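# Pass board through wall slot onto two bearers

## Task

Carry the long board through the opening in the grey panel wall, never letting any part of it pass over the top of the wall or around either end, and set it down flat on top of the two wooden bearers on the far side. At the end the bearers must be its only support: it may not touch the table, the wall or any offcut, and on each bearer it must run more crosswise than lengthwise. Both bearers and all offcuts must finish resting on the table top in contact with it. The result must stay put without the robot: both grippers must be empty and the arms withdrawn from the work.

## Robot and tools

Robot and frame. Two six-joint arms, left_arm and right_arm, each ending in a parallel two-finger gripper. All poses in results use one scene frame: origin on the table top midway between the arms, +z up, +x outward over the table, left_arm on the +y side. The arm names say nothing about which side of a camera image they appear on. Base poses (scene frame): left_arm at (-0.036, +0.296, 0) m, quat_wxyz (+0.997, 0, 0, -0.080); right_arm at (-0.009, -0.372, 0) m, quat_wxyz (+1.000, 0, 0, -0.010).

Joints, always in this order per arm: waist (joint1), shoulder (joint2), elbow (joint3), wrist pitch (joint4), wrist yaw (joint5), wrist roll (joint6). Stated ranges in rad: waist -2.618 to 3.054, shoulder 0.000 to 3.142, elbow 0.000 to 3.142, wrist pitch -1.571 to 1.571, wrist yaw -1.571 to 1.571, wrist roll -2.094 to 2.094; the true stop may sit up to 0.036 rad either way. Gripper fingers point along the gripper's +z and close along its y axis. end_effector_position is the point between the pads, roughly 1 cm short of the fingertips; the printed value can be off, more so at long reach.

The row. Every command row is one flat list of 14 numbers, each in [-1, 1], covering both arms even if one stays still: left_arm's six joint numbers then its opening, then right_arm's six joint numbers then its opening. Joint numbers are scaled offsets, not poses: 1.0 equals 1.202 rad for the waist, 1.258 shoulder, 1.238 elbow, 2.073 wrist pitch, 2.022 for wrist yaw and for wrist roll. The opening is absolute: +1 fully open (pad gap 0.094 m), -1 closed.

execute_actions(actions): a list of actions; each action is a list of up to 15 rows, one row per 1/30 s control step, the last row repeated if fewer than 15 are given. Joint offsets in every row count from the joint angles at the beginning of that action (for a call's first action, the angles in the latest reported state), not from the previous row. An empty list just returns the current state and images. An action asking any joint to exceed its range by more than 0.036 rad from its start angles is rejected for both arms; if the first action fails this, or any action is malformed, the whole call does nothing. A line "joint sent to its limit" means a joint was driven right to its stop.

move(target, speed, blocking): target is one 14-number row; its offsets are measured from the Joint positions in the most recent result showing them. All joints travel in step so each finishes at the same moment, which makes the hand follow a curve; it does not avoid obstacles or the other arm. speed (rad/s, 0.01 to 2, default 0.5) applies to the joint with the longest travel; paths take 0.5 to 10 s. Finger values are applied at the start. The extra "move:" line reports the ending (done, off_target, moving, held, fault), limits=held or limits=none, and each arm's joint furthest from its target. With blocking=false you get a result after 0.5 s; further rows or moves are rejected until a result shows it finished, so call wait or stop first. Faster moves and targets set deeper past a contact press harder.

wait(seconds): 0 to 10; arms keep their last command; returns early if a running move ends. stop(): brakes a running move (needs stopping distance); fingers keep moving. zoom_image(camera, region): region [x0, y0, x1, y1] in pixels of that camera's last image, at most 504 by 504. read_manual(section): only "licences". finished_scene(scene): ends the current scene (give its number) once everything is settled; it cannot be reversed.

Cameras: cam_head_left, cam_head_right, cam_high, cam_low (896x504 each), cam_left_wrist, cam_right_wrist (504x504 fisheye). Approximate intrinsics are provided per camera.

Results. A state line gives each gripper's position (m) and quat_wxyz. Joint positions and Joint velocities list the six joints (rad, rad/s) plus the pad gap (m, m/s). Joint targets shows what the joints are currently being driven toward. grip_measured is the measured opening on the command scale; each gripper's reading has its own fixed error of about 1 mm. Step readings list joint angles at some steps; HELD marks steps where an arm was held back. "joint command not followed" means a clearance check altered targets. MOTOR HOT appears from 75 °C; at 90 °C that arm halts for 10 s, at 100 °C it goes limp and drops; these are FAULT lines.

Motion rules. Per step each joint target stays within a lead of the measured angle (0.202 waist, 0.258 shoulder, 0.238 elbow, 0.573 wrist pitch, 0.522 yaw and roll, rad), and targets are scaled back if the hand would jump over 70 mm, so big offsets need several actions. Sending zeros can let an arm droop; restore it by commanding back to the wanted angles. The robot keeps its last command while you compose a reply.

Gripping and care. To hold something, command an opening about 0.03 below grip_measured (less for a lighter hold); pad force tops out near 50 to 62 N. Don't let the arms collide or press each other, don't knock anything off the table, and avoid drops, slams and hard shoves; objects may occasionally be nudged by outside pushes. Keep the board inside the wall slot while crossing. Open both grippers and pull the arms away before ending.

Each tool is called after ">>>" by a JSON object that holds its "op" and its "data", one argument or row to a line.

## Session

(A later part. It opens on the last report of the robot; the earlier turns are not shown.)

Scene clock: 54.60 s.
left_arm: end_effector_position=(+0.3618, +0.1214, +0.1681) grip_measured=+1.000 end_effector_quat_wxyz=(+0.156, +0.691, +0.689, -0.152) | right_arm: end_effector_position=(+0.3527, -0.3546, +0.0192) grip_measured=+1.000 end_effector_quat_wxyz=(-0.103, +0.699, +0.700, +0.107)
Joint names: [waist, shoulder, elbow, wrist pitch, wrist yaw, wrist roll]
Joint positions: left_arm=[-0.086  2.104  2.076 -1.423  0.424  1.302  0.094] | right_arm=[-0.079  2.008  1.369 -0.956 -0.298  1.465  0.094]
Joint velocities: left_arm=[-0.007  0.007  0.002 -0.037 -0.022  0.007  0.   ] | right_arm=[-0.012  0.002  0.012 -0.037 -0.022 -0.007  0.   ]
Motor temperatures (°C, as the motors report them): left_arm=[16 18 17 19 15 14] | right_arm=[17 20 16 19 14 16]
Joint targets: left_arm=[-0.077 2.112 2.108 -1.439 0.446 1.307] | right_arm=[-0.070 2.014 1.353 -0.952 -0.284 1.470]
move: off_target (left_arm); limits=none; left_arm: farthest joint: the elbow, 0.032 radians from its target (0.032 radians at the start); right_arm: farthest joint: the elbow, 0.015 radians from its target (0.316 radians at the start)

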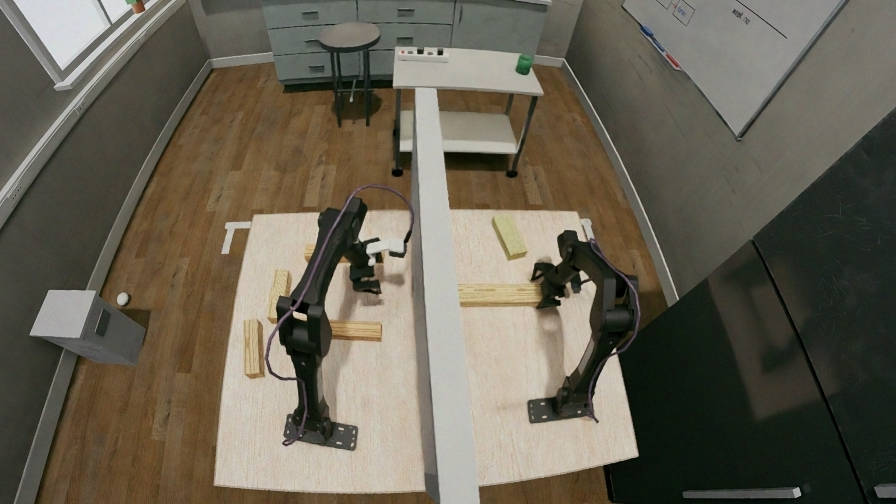

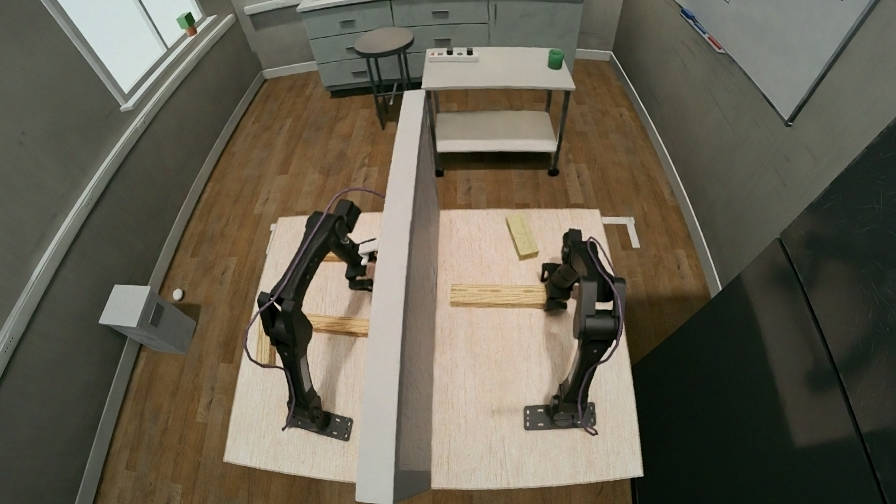

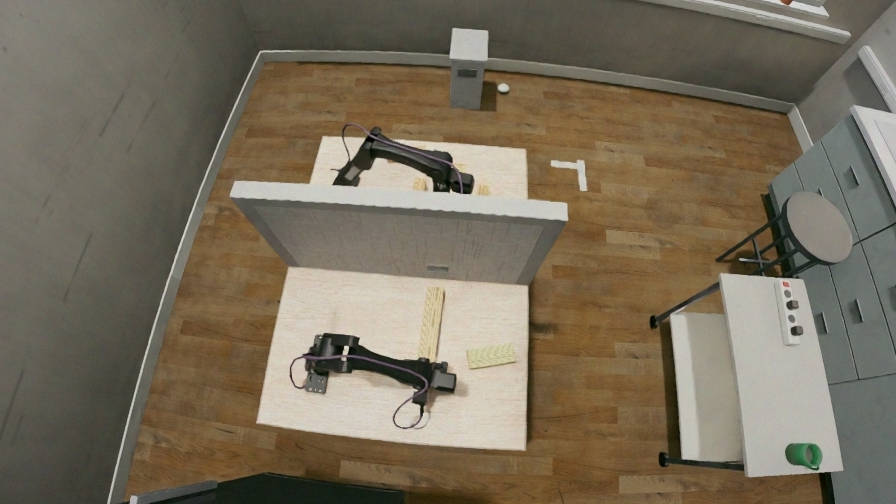

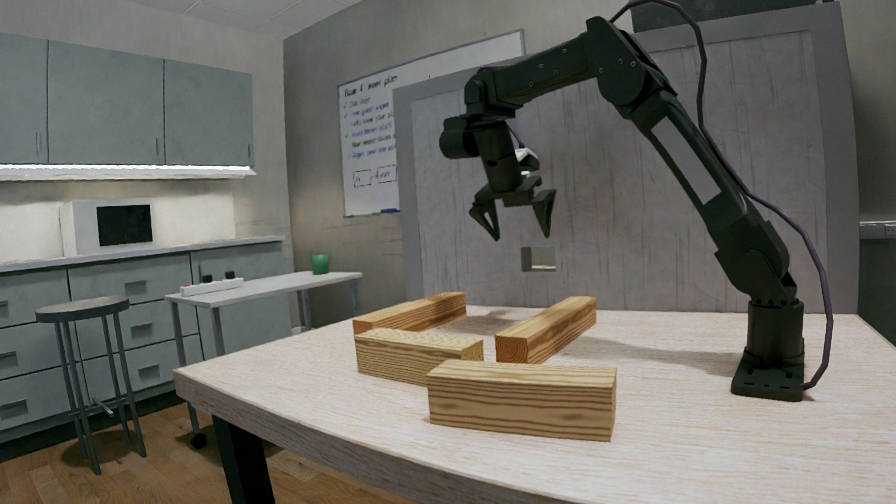

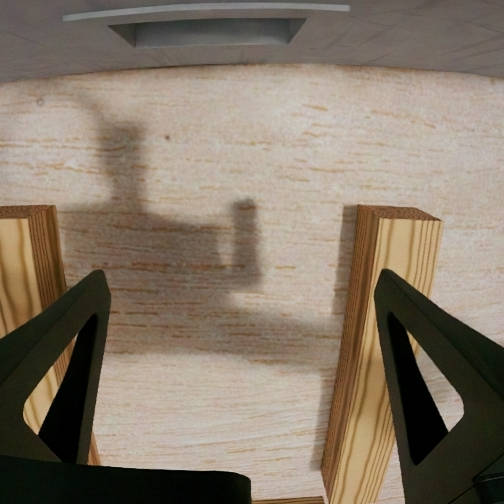

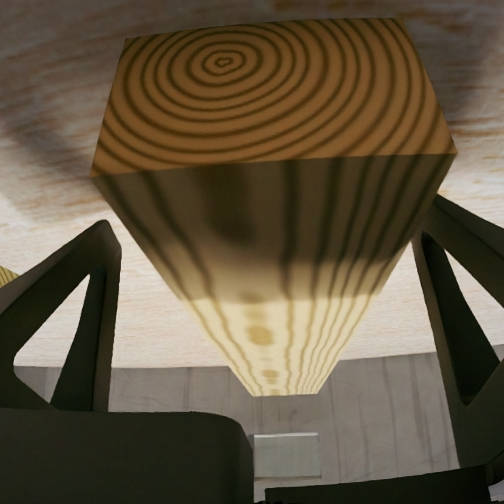

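>>> {"op": "execute_actions", "data": {
  "actions": [
    [[0.0075,0.0064,0.0258,-0.0077,0.0109,0.0025,1,0.0075,0.0048,-0.0129,0.0019,0.0069,0.0025,0.9],[0.0075,0.0064,0.0258,-0.0077,0.0109,0.0025,1,0.0075,0.0048,-0.0129,0.0019,0.0069,0.0025,0.8],[0.0075,0.0064,0.0258,-0.0077,0.0109,0.0025,1,0.0075,0.0048,-0.0129,0.0019,0.0069,0.0025,0.7],[0.0075,0.0064,0.0258,-0.0077,0.0109,0.0025,1,0.0075,0.0048,-0.0129,0.0019,0.0069,0.0025,0.62],[0.0075,0.0064,0.0258,-0.0077,0.0109,0.0025,1,0.0075,0.0048,-0.0129,0.0019,0.0069,0.0025,0.55],[0.0075,0.0064,0.0258,-0.0077,0.0109,0.0025,1,0.0075,0.0048,-0.0129,0.0019,0.0069,0.0025,0.5],[0.0075,0.0064,0.0258,-0.0077,0.0109,0.0025,1,0.0075,0.0048,-0.0129,0.0019,0.0069,0.0025,0.45],[0.0075,0.0064,0.0258,-0.0077,0.0109,0.0025,1,0.0075,0.0048,-0.0129,0.0019,0.0069,0.0025,0.41],[0.0075,0.0064,0.0258,-0.0077,0.0109,0.0025,1,0.0075,0.0048,-0.0129,0.0019,0.0069,0.0025,0.38],[0.0075,0.0064,0.0258,-0.0077,0.0109,0.0025,1,0.0075,0.0048,-0.0129,0.0019,0.0069,0.0025,0.35],[0.0075,0.0064,0.0258,-0.0077,0.0109,0.0025,1,0.0075,0.0048,-0.0129,0.0019,0.0069,0.0025,0.32],[0.0075,0.0064,0.0258,-0.0077,0.0109,0.0025,1,0.0075,0.0048,-0.0129,0.0019,0.0069,0.0025,0.29],[0.0075,0.0064,0.0258,-0.0077,0.0109,0.0025,1,0.0075,0.0048,-0.0129,0.0019,0.0069,0.0025,0.27]]
  ]
}}

Scene clock: 55.57 s.
left_arm: end_effector_position=(+0.3618, +0.1214, +0.1681) grip_measured=+1.000 end_effector_quat_wxyz=(+0.156, +0.691, +0.689, -0.152) | right_arm: end_effector_position=(+0.3527, -0.3550, +0.0190) grip_measured=+0.278 end_effector_quat_wxyz=(-0.103, +0.699, +0.700, +0.106)
Joint names: [waist, shoulder, elbow, wrist pitch, wrist yaw, wrist roll]
Joint positions: left_arm=[-0.086  2.104  2.076 -1.423  0.424  1.302  0.094] | right_arm=[-0.079  2.008  1.369 -0.956 -0.296  1.466  0.06 ]
Joint velocities: left_arm=[-0.002  0.002 -0.012 -0.051  0.007 -0.051  0.   ] | right_arm=[-0.007 -0.012 -0.017 -0.022  0.007  0.022 -0.   ]
Motor temperatures (°C, as the motors report them): left_arm=[16 19 17 19 15 14] | right_arm=[17 21 16 18 14 16]
Joint targets: left_arm=[-0.077 2.112 2.108 -1.439 0.446 1.307] | right_arm=[-0.070 2.015 1.353 -0.953 -0.284 1.470]
Step readings (joint positions):
0: left_arm=[-0.086 2.104 2.076 -1.423 0.424 1.302] | right_arm=[-0.079 2.008 1.369 -0.956 -0.298 1.465]
1: left_arm=[-0.086 2.104 2.076 -1.423 0.424 1.302] | right_arm=[-0.079 2.008 1.369 -0.956 -0.298 1.465]
2: left_arm=[-0.086 2.104 2.076 -1.423 0.424 1.302] | right_arm=[-0.079 2.008 1.369 -0.956 -0.298 1.465]
4: left_arm=[-0.086 2.104 2.076 -1.423 0.424 1.302] | right_arm=[-0.079 2.008 1.369 -0.956 -0.298 1.465]
8: left_arm=[-0.086 2.104 2.076 -1.423 0.424 1.302] | right_arm=[-0.079 2.008 1.369 -0.956 -0.297 1.465]
15: Joint positions above

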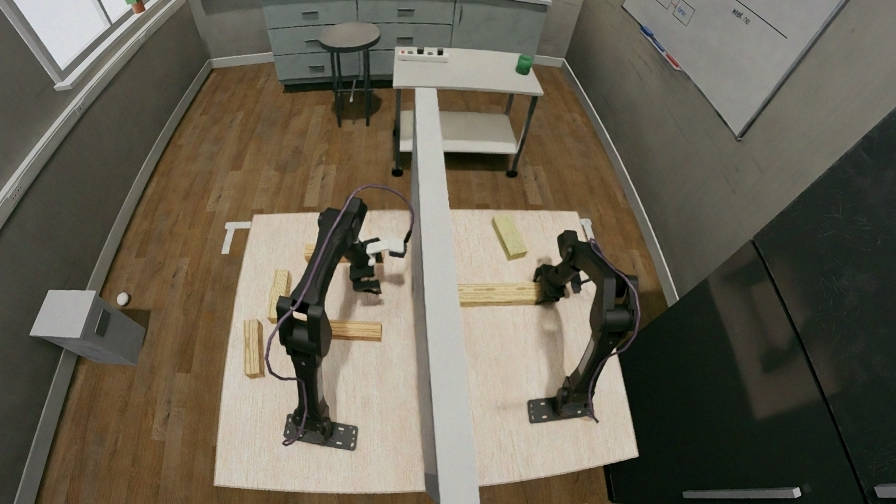

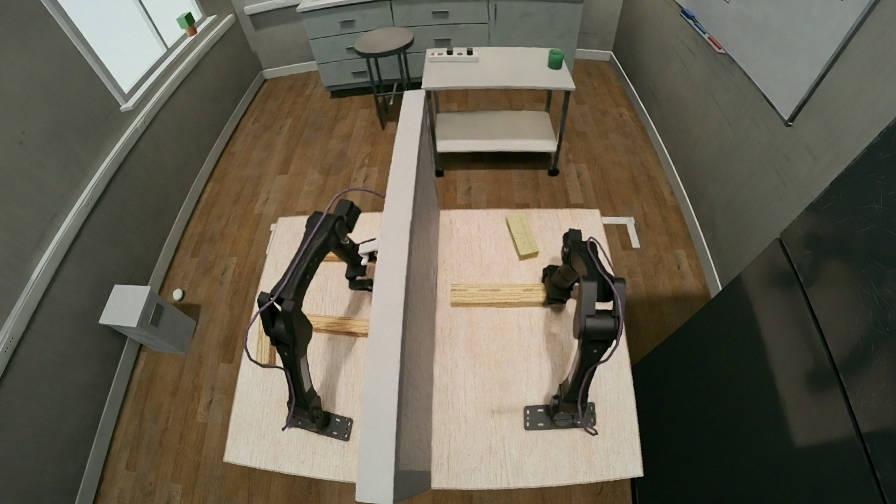

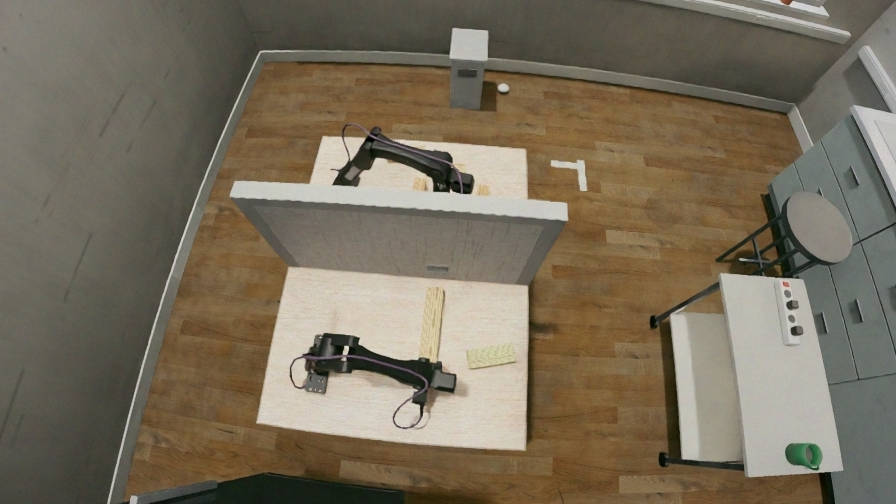

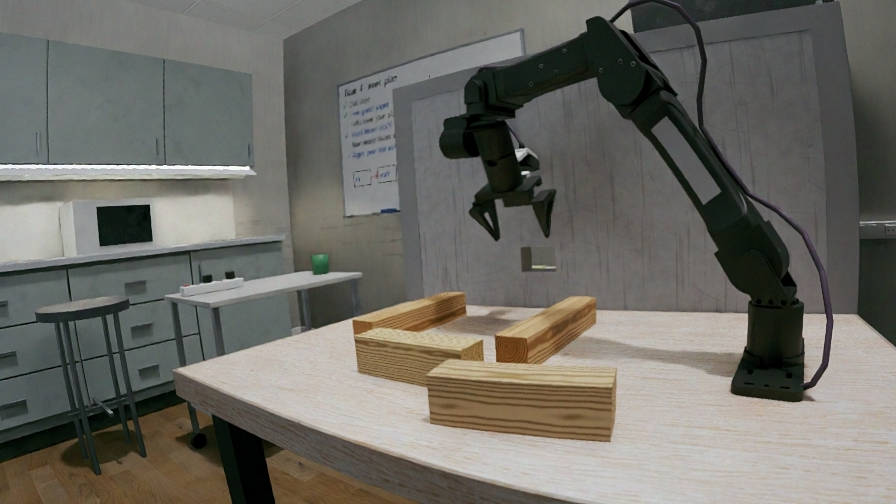

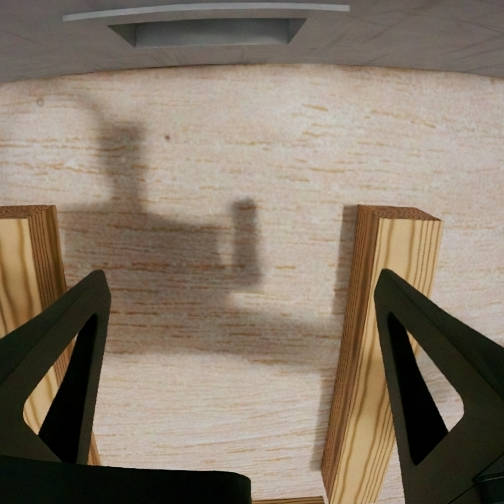

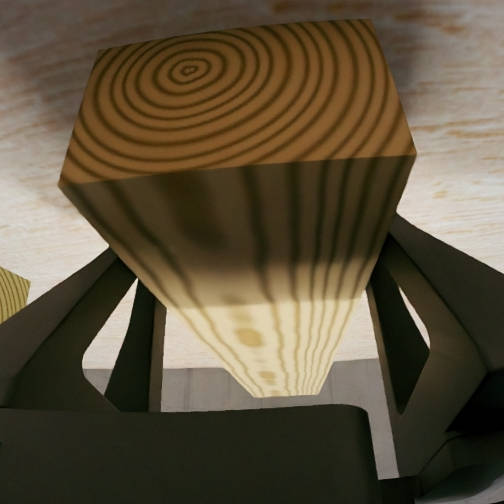

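>>> {"op": "move", "data": {
  "target": [0.0075, 0.0064, 0.0258, -0.0077, 0.0109, 0.0025, 1, 0.0075, -0.0938, 0.2221, -0.1635, -0.0267, 0.001, 0.22],
  "speed": 0.35
}}

Scene clock: 58.40 s.
left_arm: end_effector_position=(+0.3618, +0.1214, +0.1681) grip_measured=+1.000 end_effector_quat_wxyz=(+0.156, +0.691, +0.689, -0.152) | right_arm: end_effector_position=(+0.3517, -0.3561, +0.1066) grip_measured=+0.258 end_effector_quat_wxyz=(-0.098, +0.700, +0.700, +0.105)
Joint names: [waist, shoulder, elbow, wrist pitch, wrist yaw, wrist roll]
Joint positions: left_arm=[-0.086  2.104  2.076 -1.423  0.424  1.302  0.094] | right_arm=[-0.079  1.921  1.606 -1.275 -0.288  1.468  0.059]
Joint velocities: left_arm=[ 0.007 -0.007  0.002 -0.066 -0.007  0.022  0.   ] | right_arm=[-0.017 -0.002 -0.012 -0.037  0.007  0.037 -0.   ]
Motor temperatures (°C, as the motors report them): left_arm=[16 19 17 19 15 14] | right_arm=[17 21 16 18 14 16]
Joint targets: left_arm=[-0.077 2.112 2.108 -1.439 0.446 1.307] | right_arm=[-0.070 1.891 1.644 -1.295 -0.350 1.468]
move: off_target (left_arm, right_arm); limits=none; left_arm: farthest joint: the elbow, 0.032 radians from its target (0.032 radians at the start); right_arm: farthest joint: the wrist yaw, 0.062 radians from its target (0.054 radians at the start)

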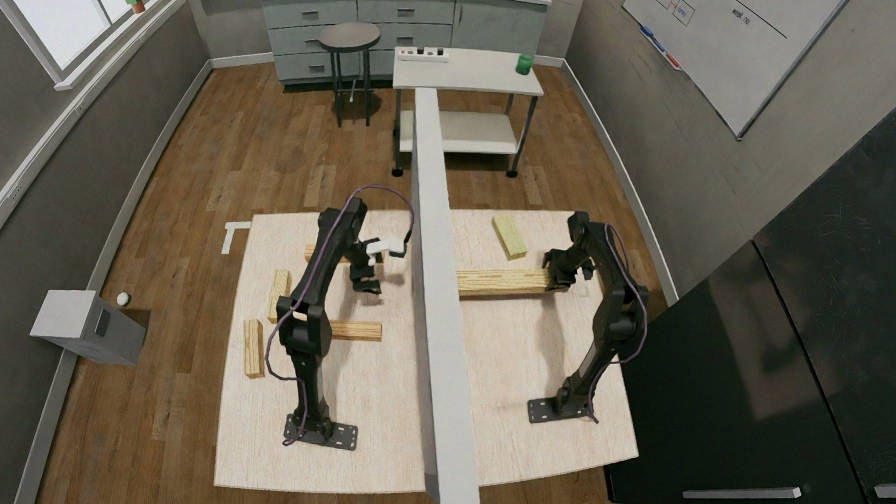

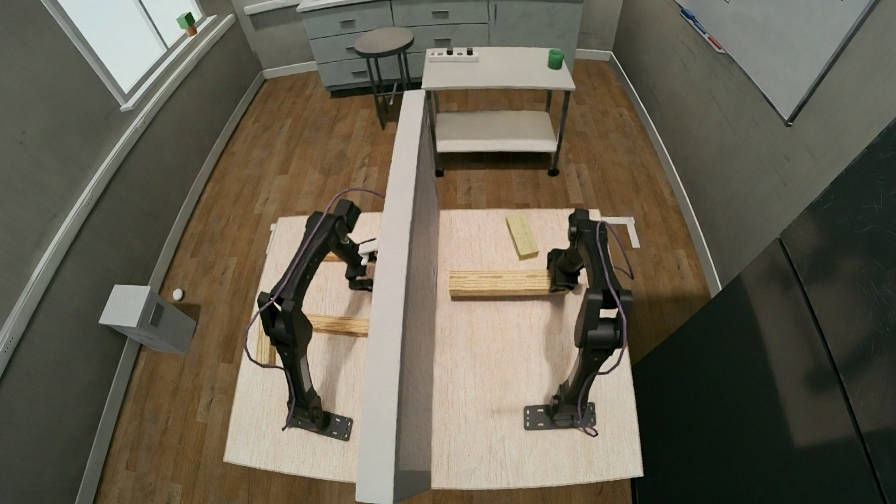

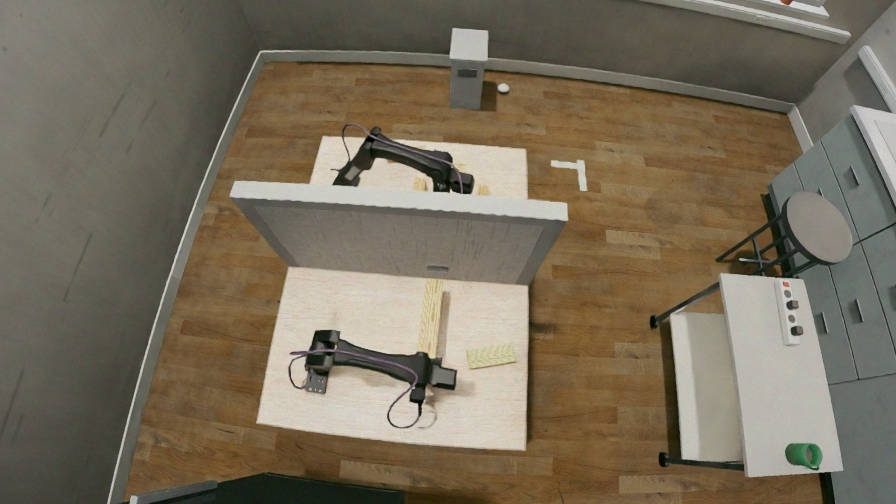

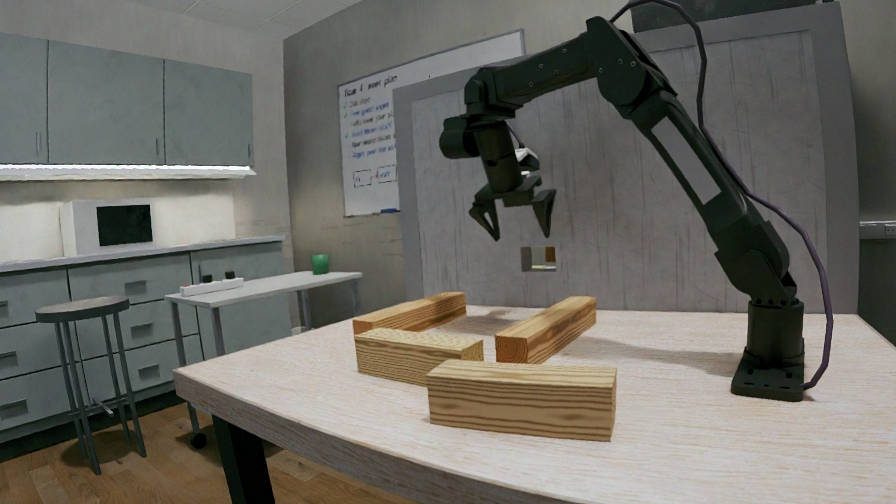

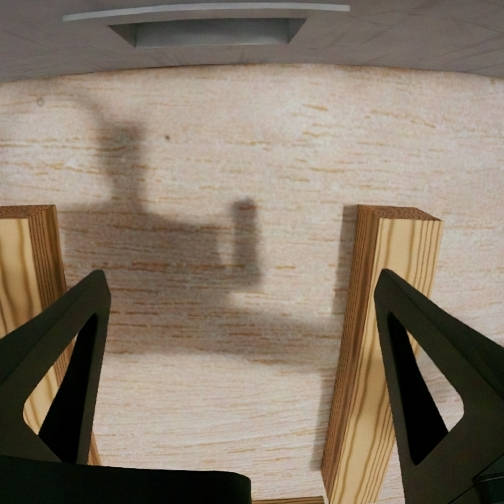

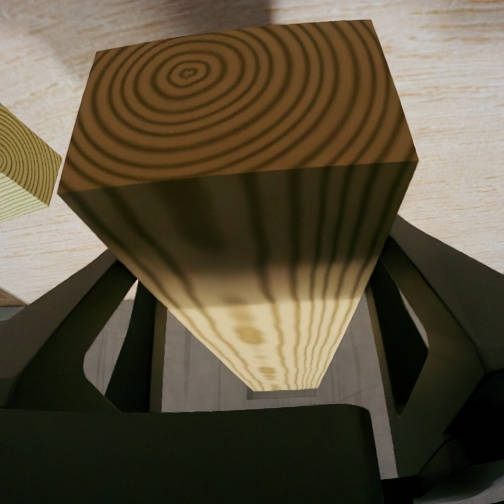

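>>> {"op": "zoom_image", "data": {
  "camera": "cam_right_wrist",
  "region": [180, 320, 380, 420]
}}

>>> {"op": "zoom_image", "data": {
  "camera": "cam_low",
  "region": [480, 220, 600, 300]
}}

>>> {"op": "zoom_image", "data": {
  "camera": "cam_high",
  "region": [380, 240, 500, 320]
}}

Region (180, 320, 380, 420) of cam_right_wrist's 504x504 image, scaled by 2.520, with more detail than that image has.

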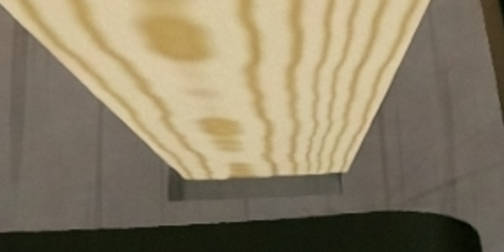

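Region (480, 220, 600, 300) of cam_low's 896x504 image, scaled by 4.200, with more detail than that image has.

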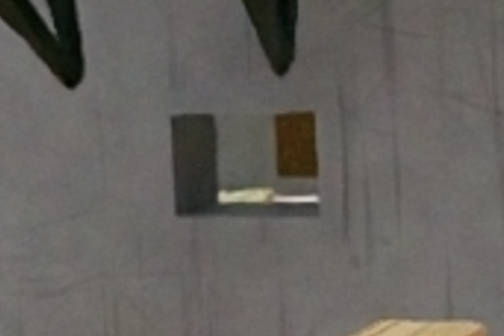

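Region (380, 240, 500, 320) of cam_high's 896x504 image, scaled by 4.200, with more detail than that image has.

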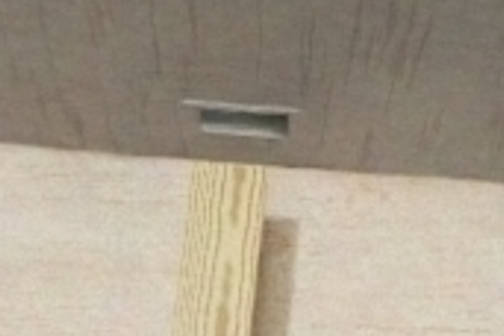

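>>> {"op": "execute_actions", "data": {
  "actions": [
    [[0.0075,0.0064,0.0258,-0.0077,0.0109,0.0025,1,0.00828,-0.02328,0.03005,-0.0092,-0.03104,0.00052,0.22],[0.0075,0.0064,0.0258,-0.0077,0.0109,0.0025,1,0.01049,-0.02168,0.02823,-0.00795,-0.0321,0.00199,0.22],[0.0075,0.0064,0.0258,-0.0077,0.0109,0.0025,1,0.01391,-0.01921,0.02543,-0.006,-0.03375,0.00425,0.22],[0.0075,0.0064,0.0258,-0.0077,0.0109,0.0025,1,0.01832,-0.01603,0.02182,-0.0035,-0.03587,0.00717,0.22],[0.0075,0.0064,0.0258,-0.0077,0.0109,0.0025,1,0.02349,-0.01229,0.01758,-0.00056,-0.03835,0.0106,0.22],[0.0075,0.0064,0.0258,-0.0077,0.0109,0.0025,1,0.02922,-0.00815,0.01289,0.00269,-0.04111,0.0144,0.22],[0.0075,0.0064,0.0258,-0.0077,0.0109,0.0025,1,0.03527,-0.00378,0.00793,0.00613,-0.04402,0.01841,0.22],[0.0075,0.0064,0.0258,-0.0077,0.0109,0.0025,1,0.04144,0.00068,0.00289,0.00964,-0.04698,0.02249,0.22],[0.0075,0.0064,0.0258,-0.0077,0.0109,0.0025,1,0.04749,0.00505,-0.00207,0.01308,-0.04989,0.0265,0.22],[0.0075,0.0064,0.0258,-0.0077,0.0109,0.0025,1,0.05322,0.00919,-0.00676,0.01633,-0.05265,0.0303,0.22],[0.0075,0.0064,0.0258,-0.0077,0.0109,0.0025,1,0.05839,0.01293,-0.011,0.01927,-0.05513,0.03373,0.22],[0.0075,0.0064,0.0258,-0.0077,0.0109,0.0025,1,0.0628,0.01611,-0.01461,0.02177,-0.05725,0.03665,0.22],[0.0075,0.0064,0.0258,-0.0077,0.0109,0.0025,1,0.06622,0.01858,-0.01741,0.02372,-0.0589,0.03891,0.22],[0.0075,0.0064,0.0258,-0.0077,0.0109,0.0025,1,0.06843,0.02018,-0.01923,0.02497,-0.05996,0.04038,0.22],[0.0075,0.0064,0.0258,-0.0077,0.0109,0.0025,1,0.06922,0.02075,-0.01987,0.02542,-0.06034,0.0409,0.22]]
  ]
}}

>>> {"op": "wait", "data": {
  "seconds": 0.4
}}

Scene clock: 62.07 s.
left_arm: end_effector_position=(+0.3618, +0.1214, +0.1681) grip_measured=+1.000 end_effector_quat_wxyz=(+0.156, +0.691, +0.689, -0.152) | right_arm: end_effector_position=(+0.3572, -0.3216, +0.1003) grip_measured=+0.258 end_effector_quat_wxyz=(-0.116, +0.690, +0.704, +0.119)
Joint names: [waist, shoulder, elbow, wrist pitch, wrist yaw, wrist roll]
Joint positions: left_arm=[-0.086  2.104  2.076 -1.423  0.424  1.302  0.094] | right_arm=[-0.004  1.942  1.6   -1.237 -0.335  1.525  0.059]
Joint velocities: left_arm=[-0.012 -0.002  0.002 -0.007  0.007  0.007  0.   ] | right_arm=[ 0.1    0.115 -0.129  0.139 -0.139  0.139  0.   ]
Motor temperatures (°C, as the motors report them): left_arm=[16 19 17 19 15 14] | right_arm=[17 22 16 18 14 16]
Joint targets: left_arm=[-0.077 2.112 2.108 -1.439 0.446 1.307] | right_arm=[0.004 1.947 1.581 -1.223 -0.410 1.550]
Step readings (joint positions):
0: left_arm=[-0.086 2.104 2.076 -1.423 0.424 1.302] | right_arm=[-0.079 1.921 1.606 -1.276 -0.288 1.468]
1: left_arm=[-0.086 2.104 2.076 -1.423 0.424 1.302] | right_arm=[-0.079 1.921 1.606 -1.276 -0.288 1.468]
2: left_arm=[-0.086 2.104 2.076 -1.423 0.424 1.302] | right_arm=[-0.079 1.921 1.606 -1.276 -0.288 1.468]
4: left_arm=[-0.086 2.104 2.076 -1.423 0.424 1.302] | right_arm=[-0.077 1.921 1.606 -1.276 -0.288 1.469]
8: left_arm=[-0.086 2.104 2.076 -1.423 0.424 1.302] | right_arm=[-0.056 1.921 1.606 -1.271 -0.296 1.484]
15: Joint positions above

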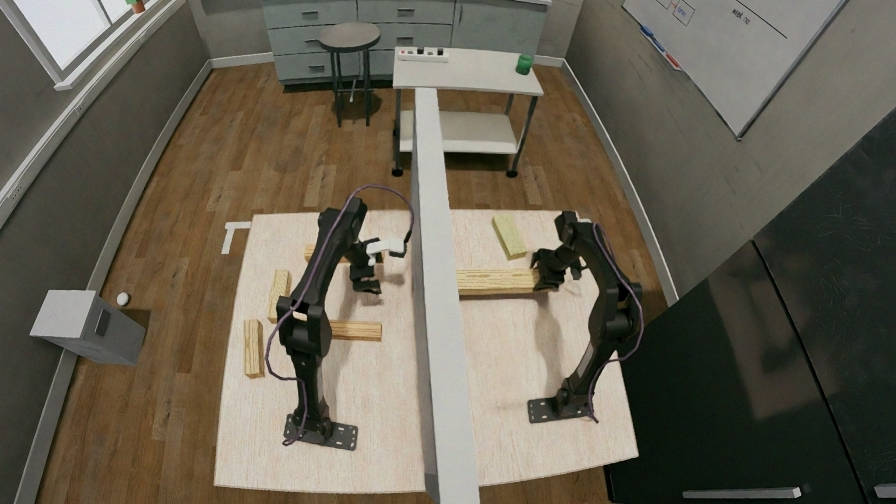

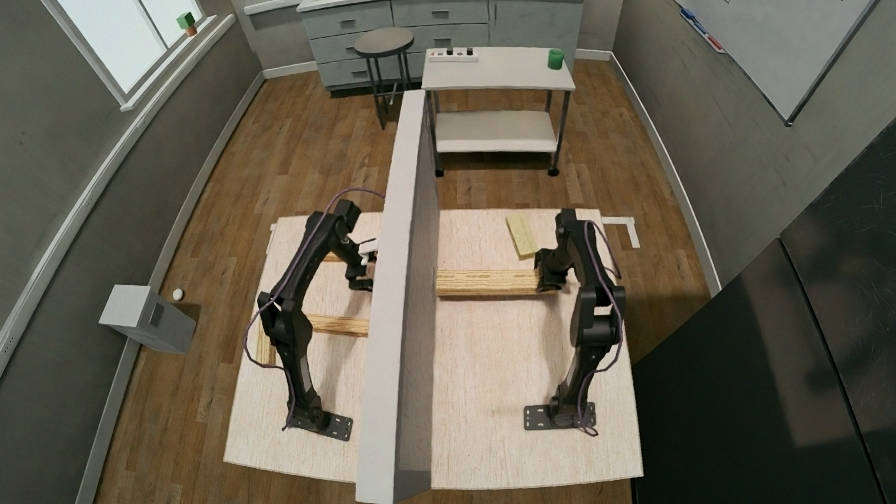

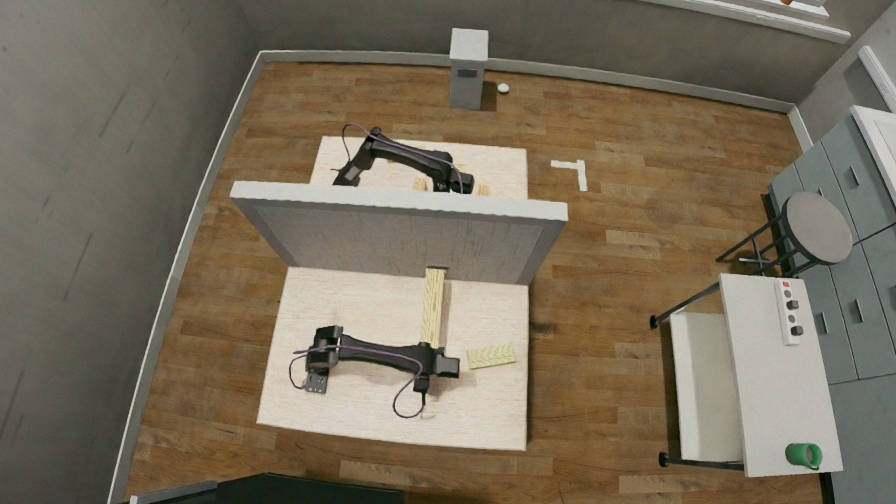

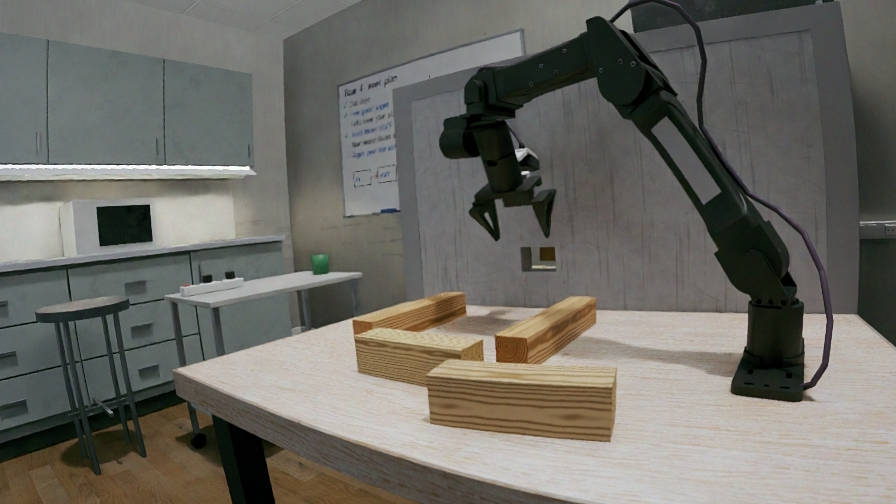

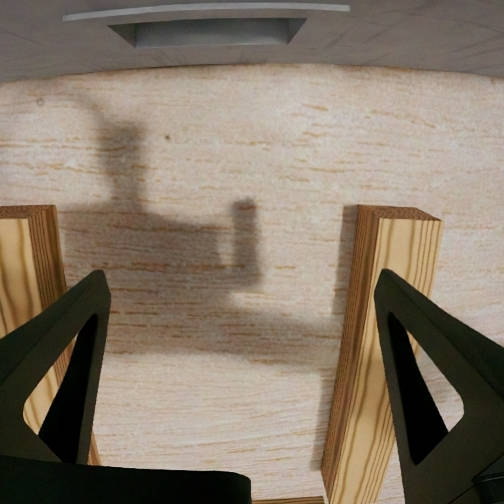

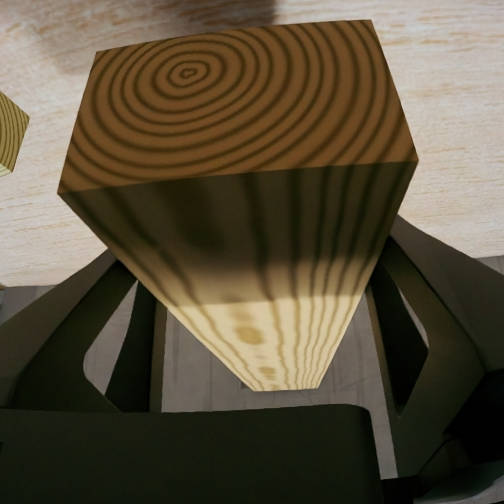

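Scene clock: 62.47 s.
left_arm: end_effector_position=(+0.3618, +0.1214, +0.1681) grip_measured=+1.000 end_effector_quat_wxyz=(+0.156, +0.691, +0.689, -0.152) | right_arm: end_effector_position=(+0.3559, -0.3185, +0.0932) grip_measured=+0.258 end_effector_quat_wxyz=(-0.126, +0.695, +0.698, +0.116)
Joint names: [waist, shoulder, elbow, wrist pitch, wrist yaw, wrist roll]
Joint positions: left_arm=[-0.086  2.104  2.076 -1.423  0.424  1.302  0.094] | right_arm=[ 0.001  1.955  1.587 -1.226 -0.342  1.543  0.059]
Joint velocities: left_arm=[-0.017  0.002 -0.007  0.022 -0.022 -0.051  0.   ] | right_arm=[ 0.007  0.002 -0.012  0.066 -0.037 -0.007 -0.001]
Motor temperatures (°C, as the motors report them): left_arm=[16 19 17 19 15 14] | right_arm=[17 22 16 18 14 16]
Joint targets: left_arm=[-0.077 2.112 2.108 -1.439 0.446 1.307] | right_arm=[0.004 1.947 1.581 -1.223 -0.410 1.550]
wait: 0.40 s; no rest

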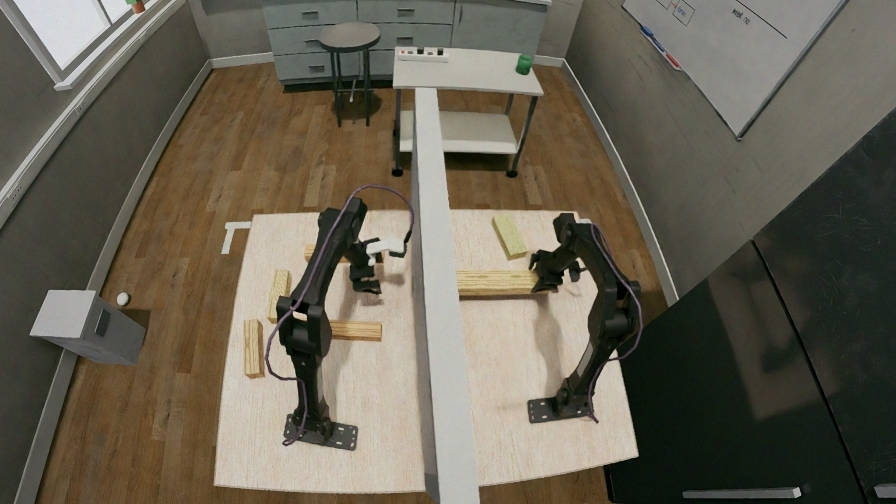

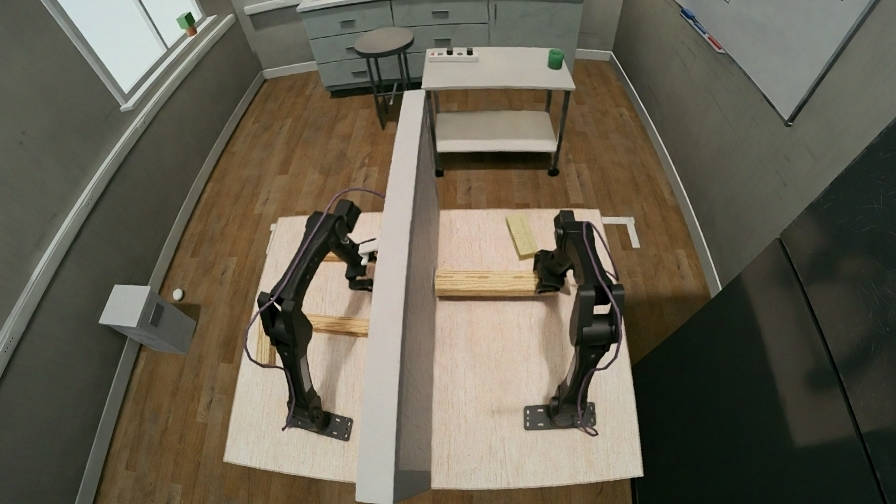

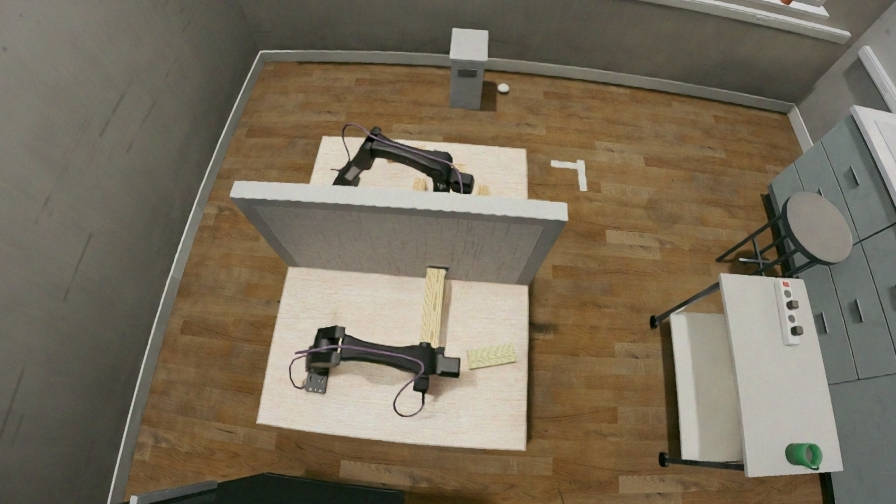

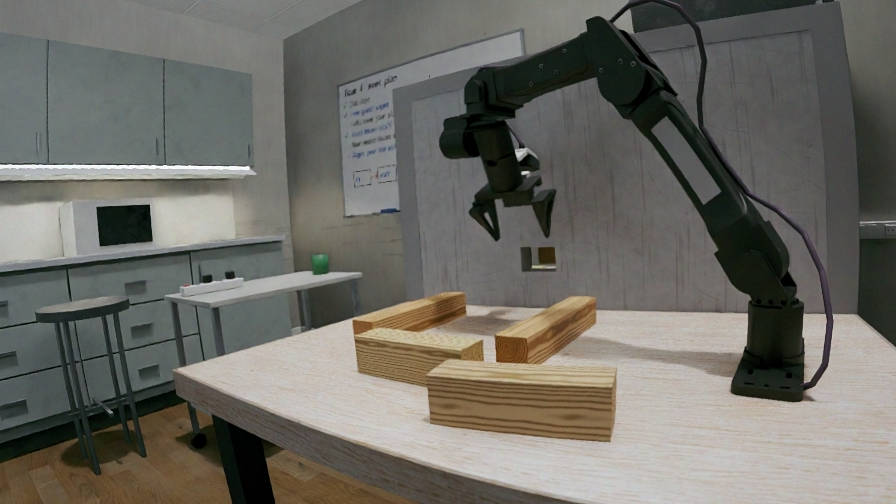

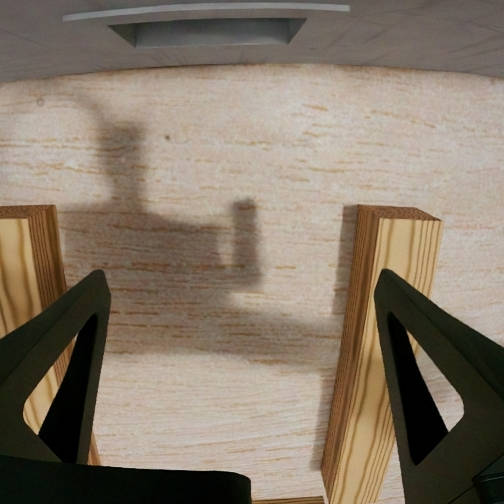

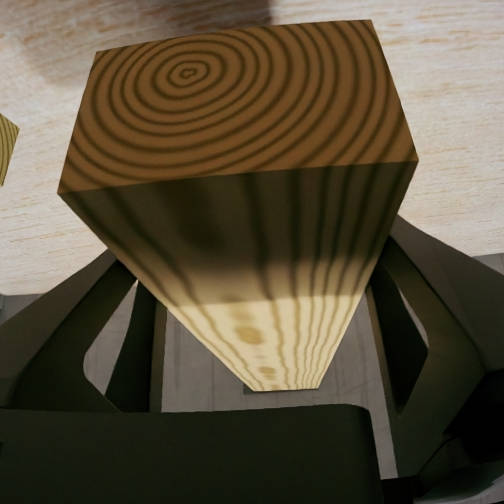

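>>> {"op": "zoom_image", "data": {
  "camera": "cam_right_wrist",
  "region": [180, 320, 380, 420]
}}

>>> {"op": "zoom_image", "data": {
  "camera": "cam_low",
  "region": [480, 220, 600, 300]
}}

>>> {"op": "zoom_image", "data": {
  "camera": "cam_high",
  "region": [380, 240, 500, 320]
}}

Region (180, 320, 380, 420) of cam_right_wrist's 504x504 image, scaled by 2.520, with more detail than that image has.

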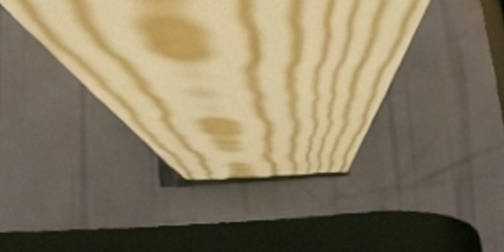

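Region (480, 220, 600, 300) of cam_low's 896x504 image, scaled by 4.200, with more detail than that image has.

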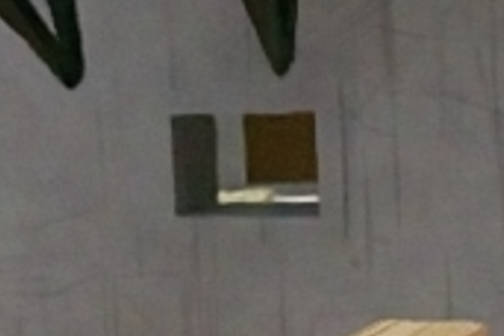

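Region (380, 240, 500, 320) of cam_high's 896x504 image, scaled by 4.200, with more detail than that image has.

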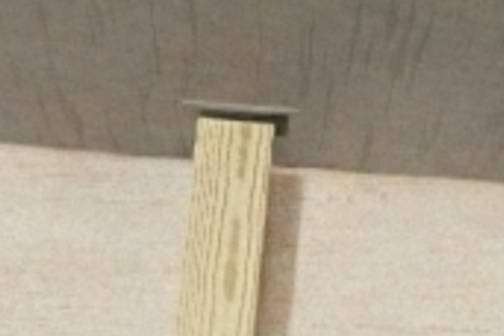

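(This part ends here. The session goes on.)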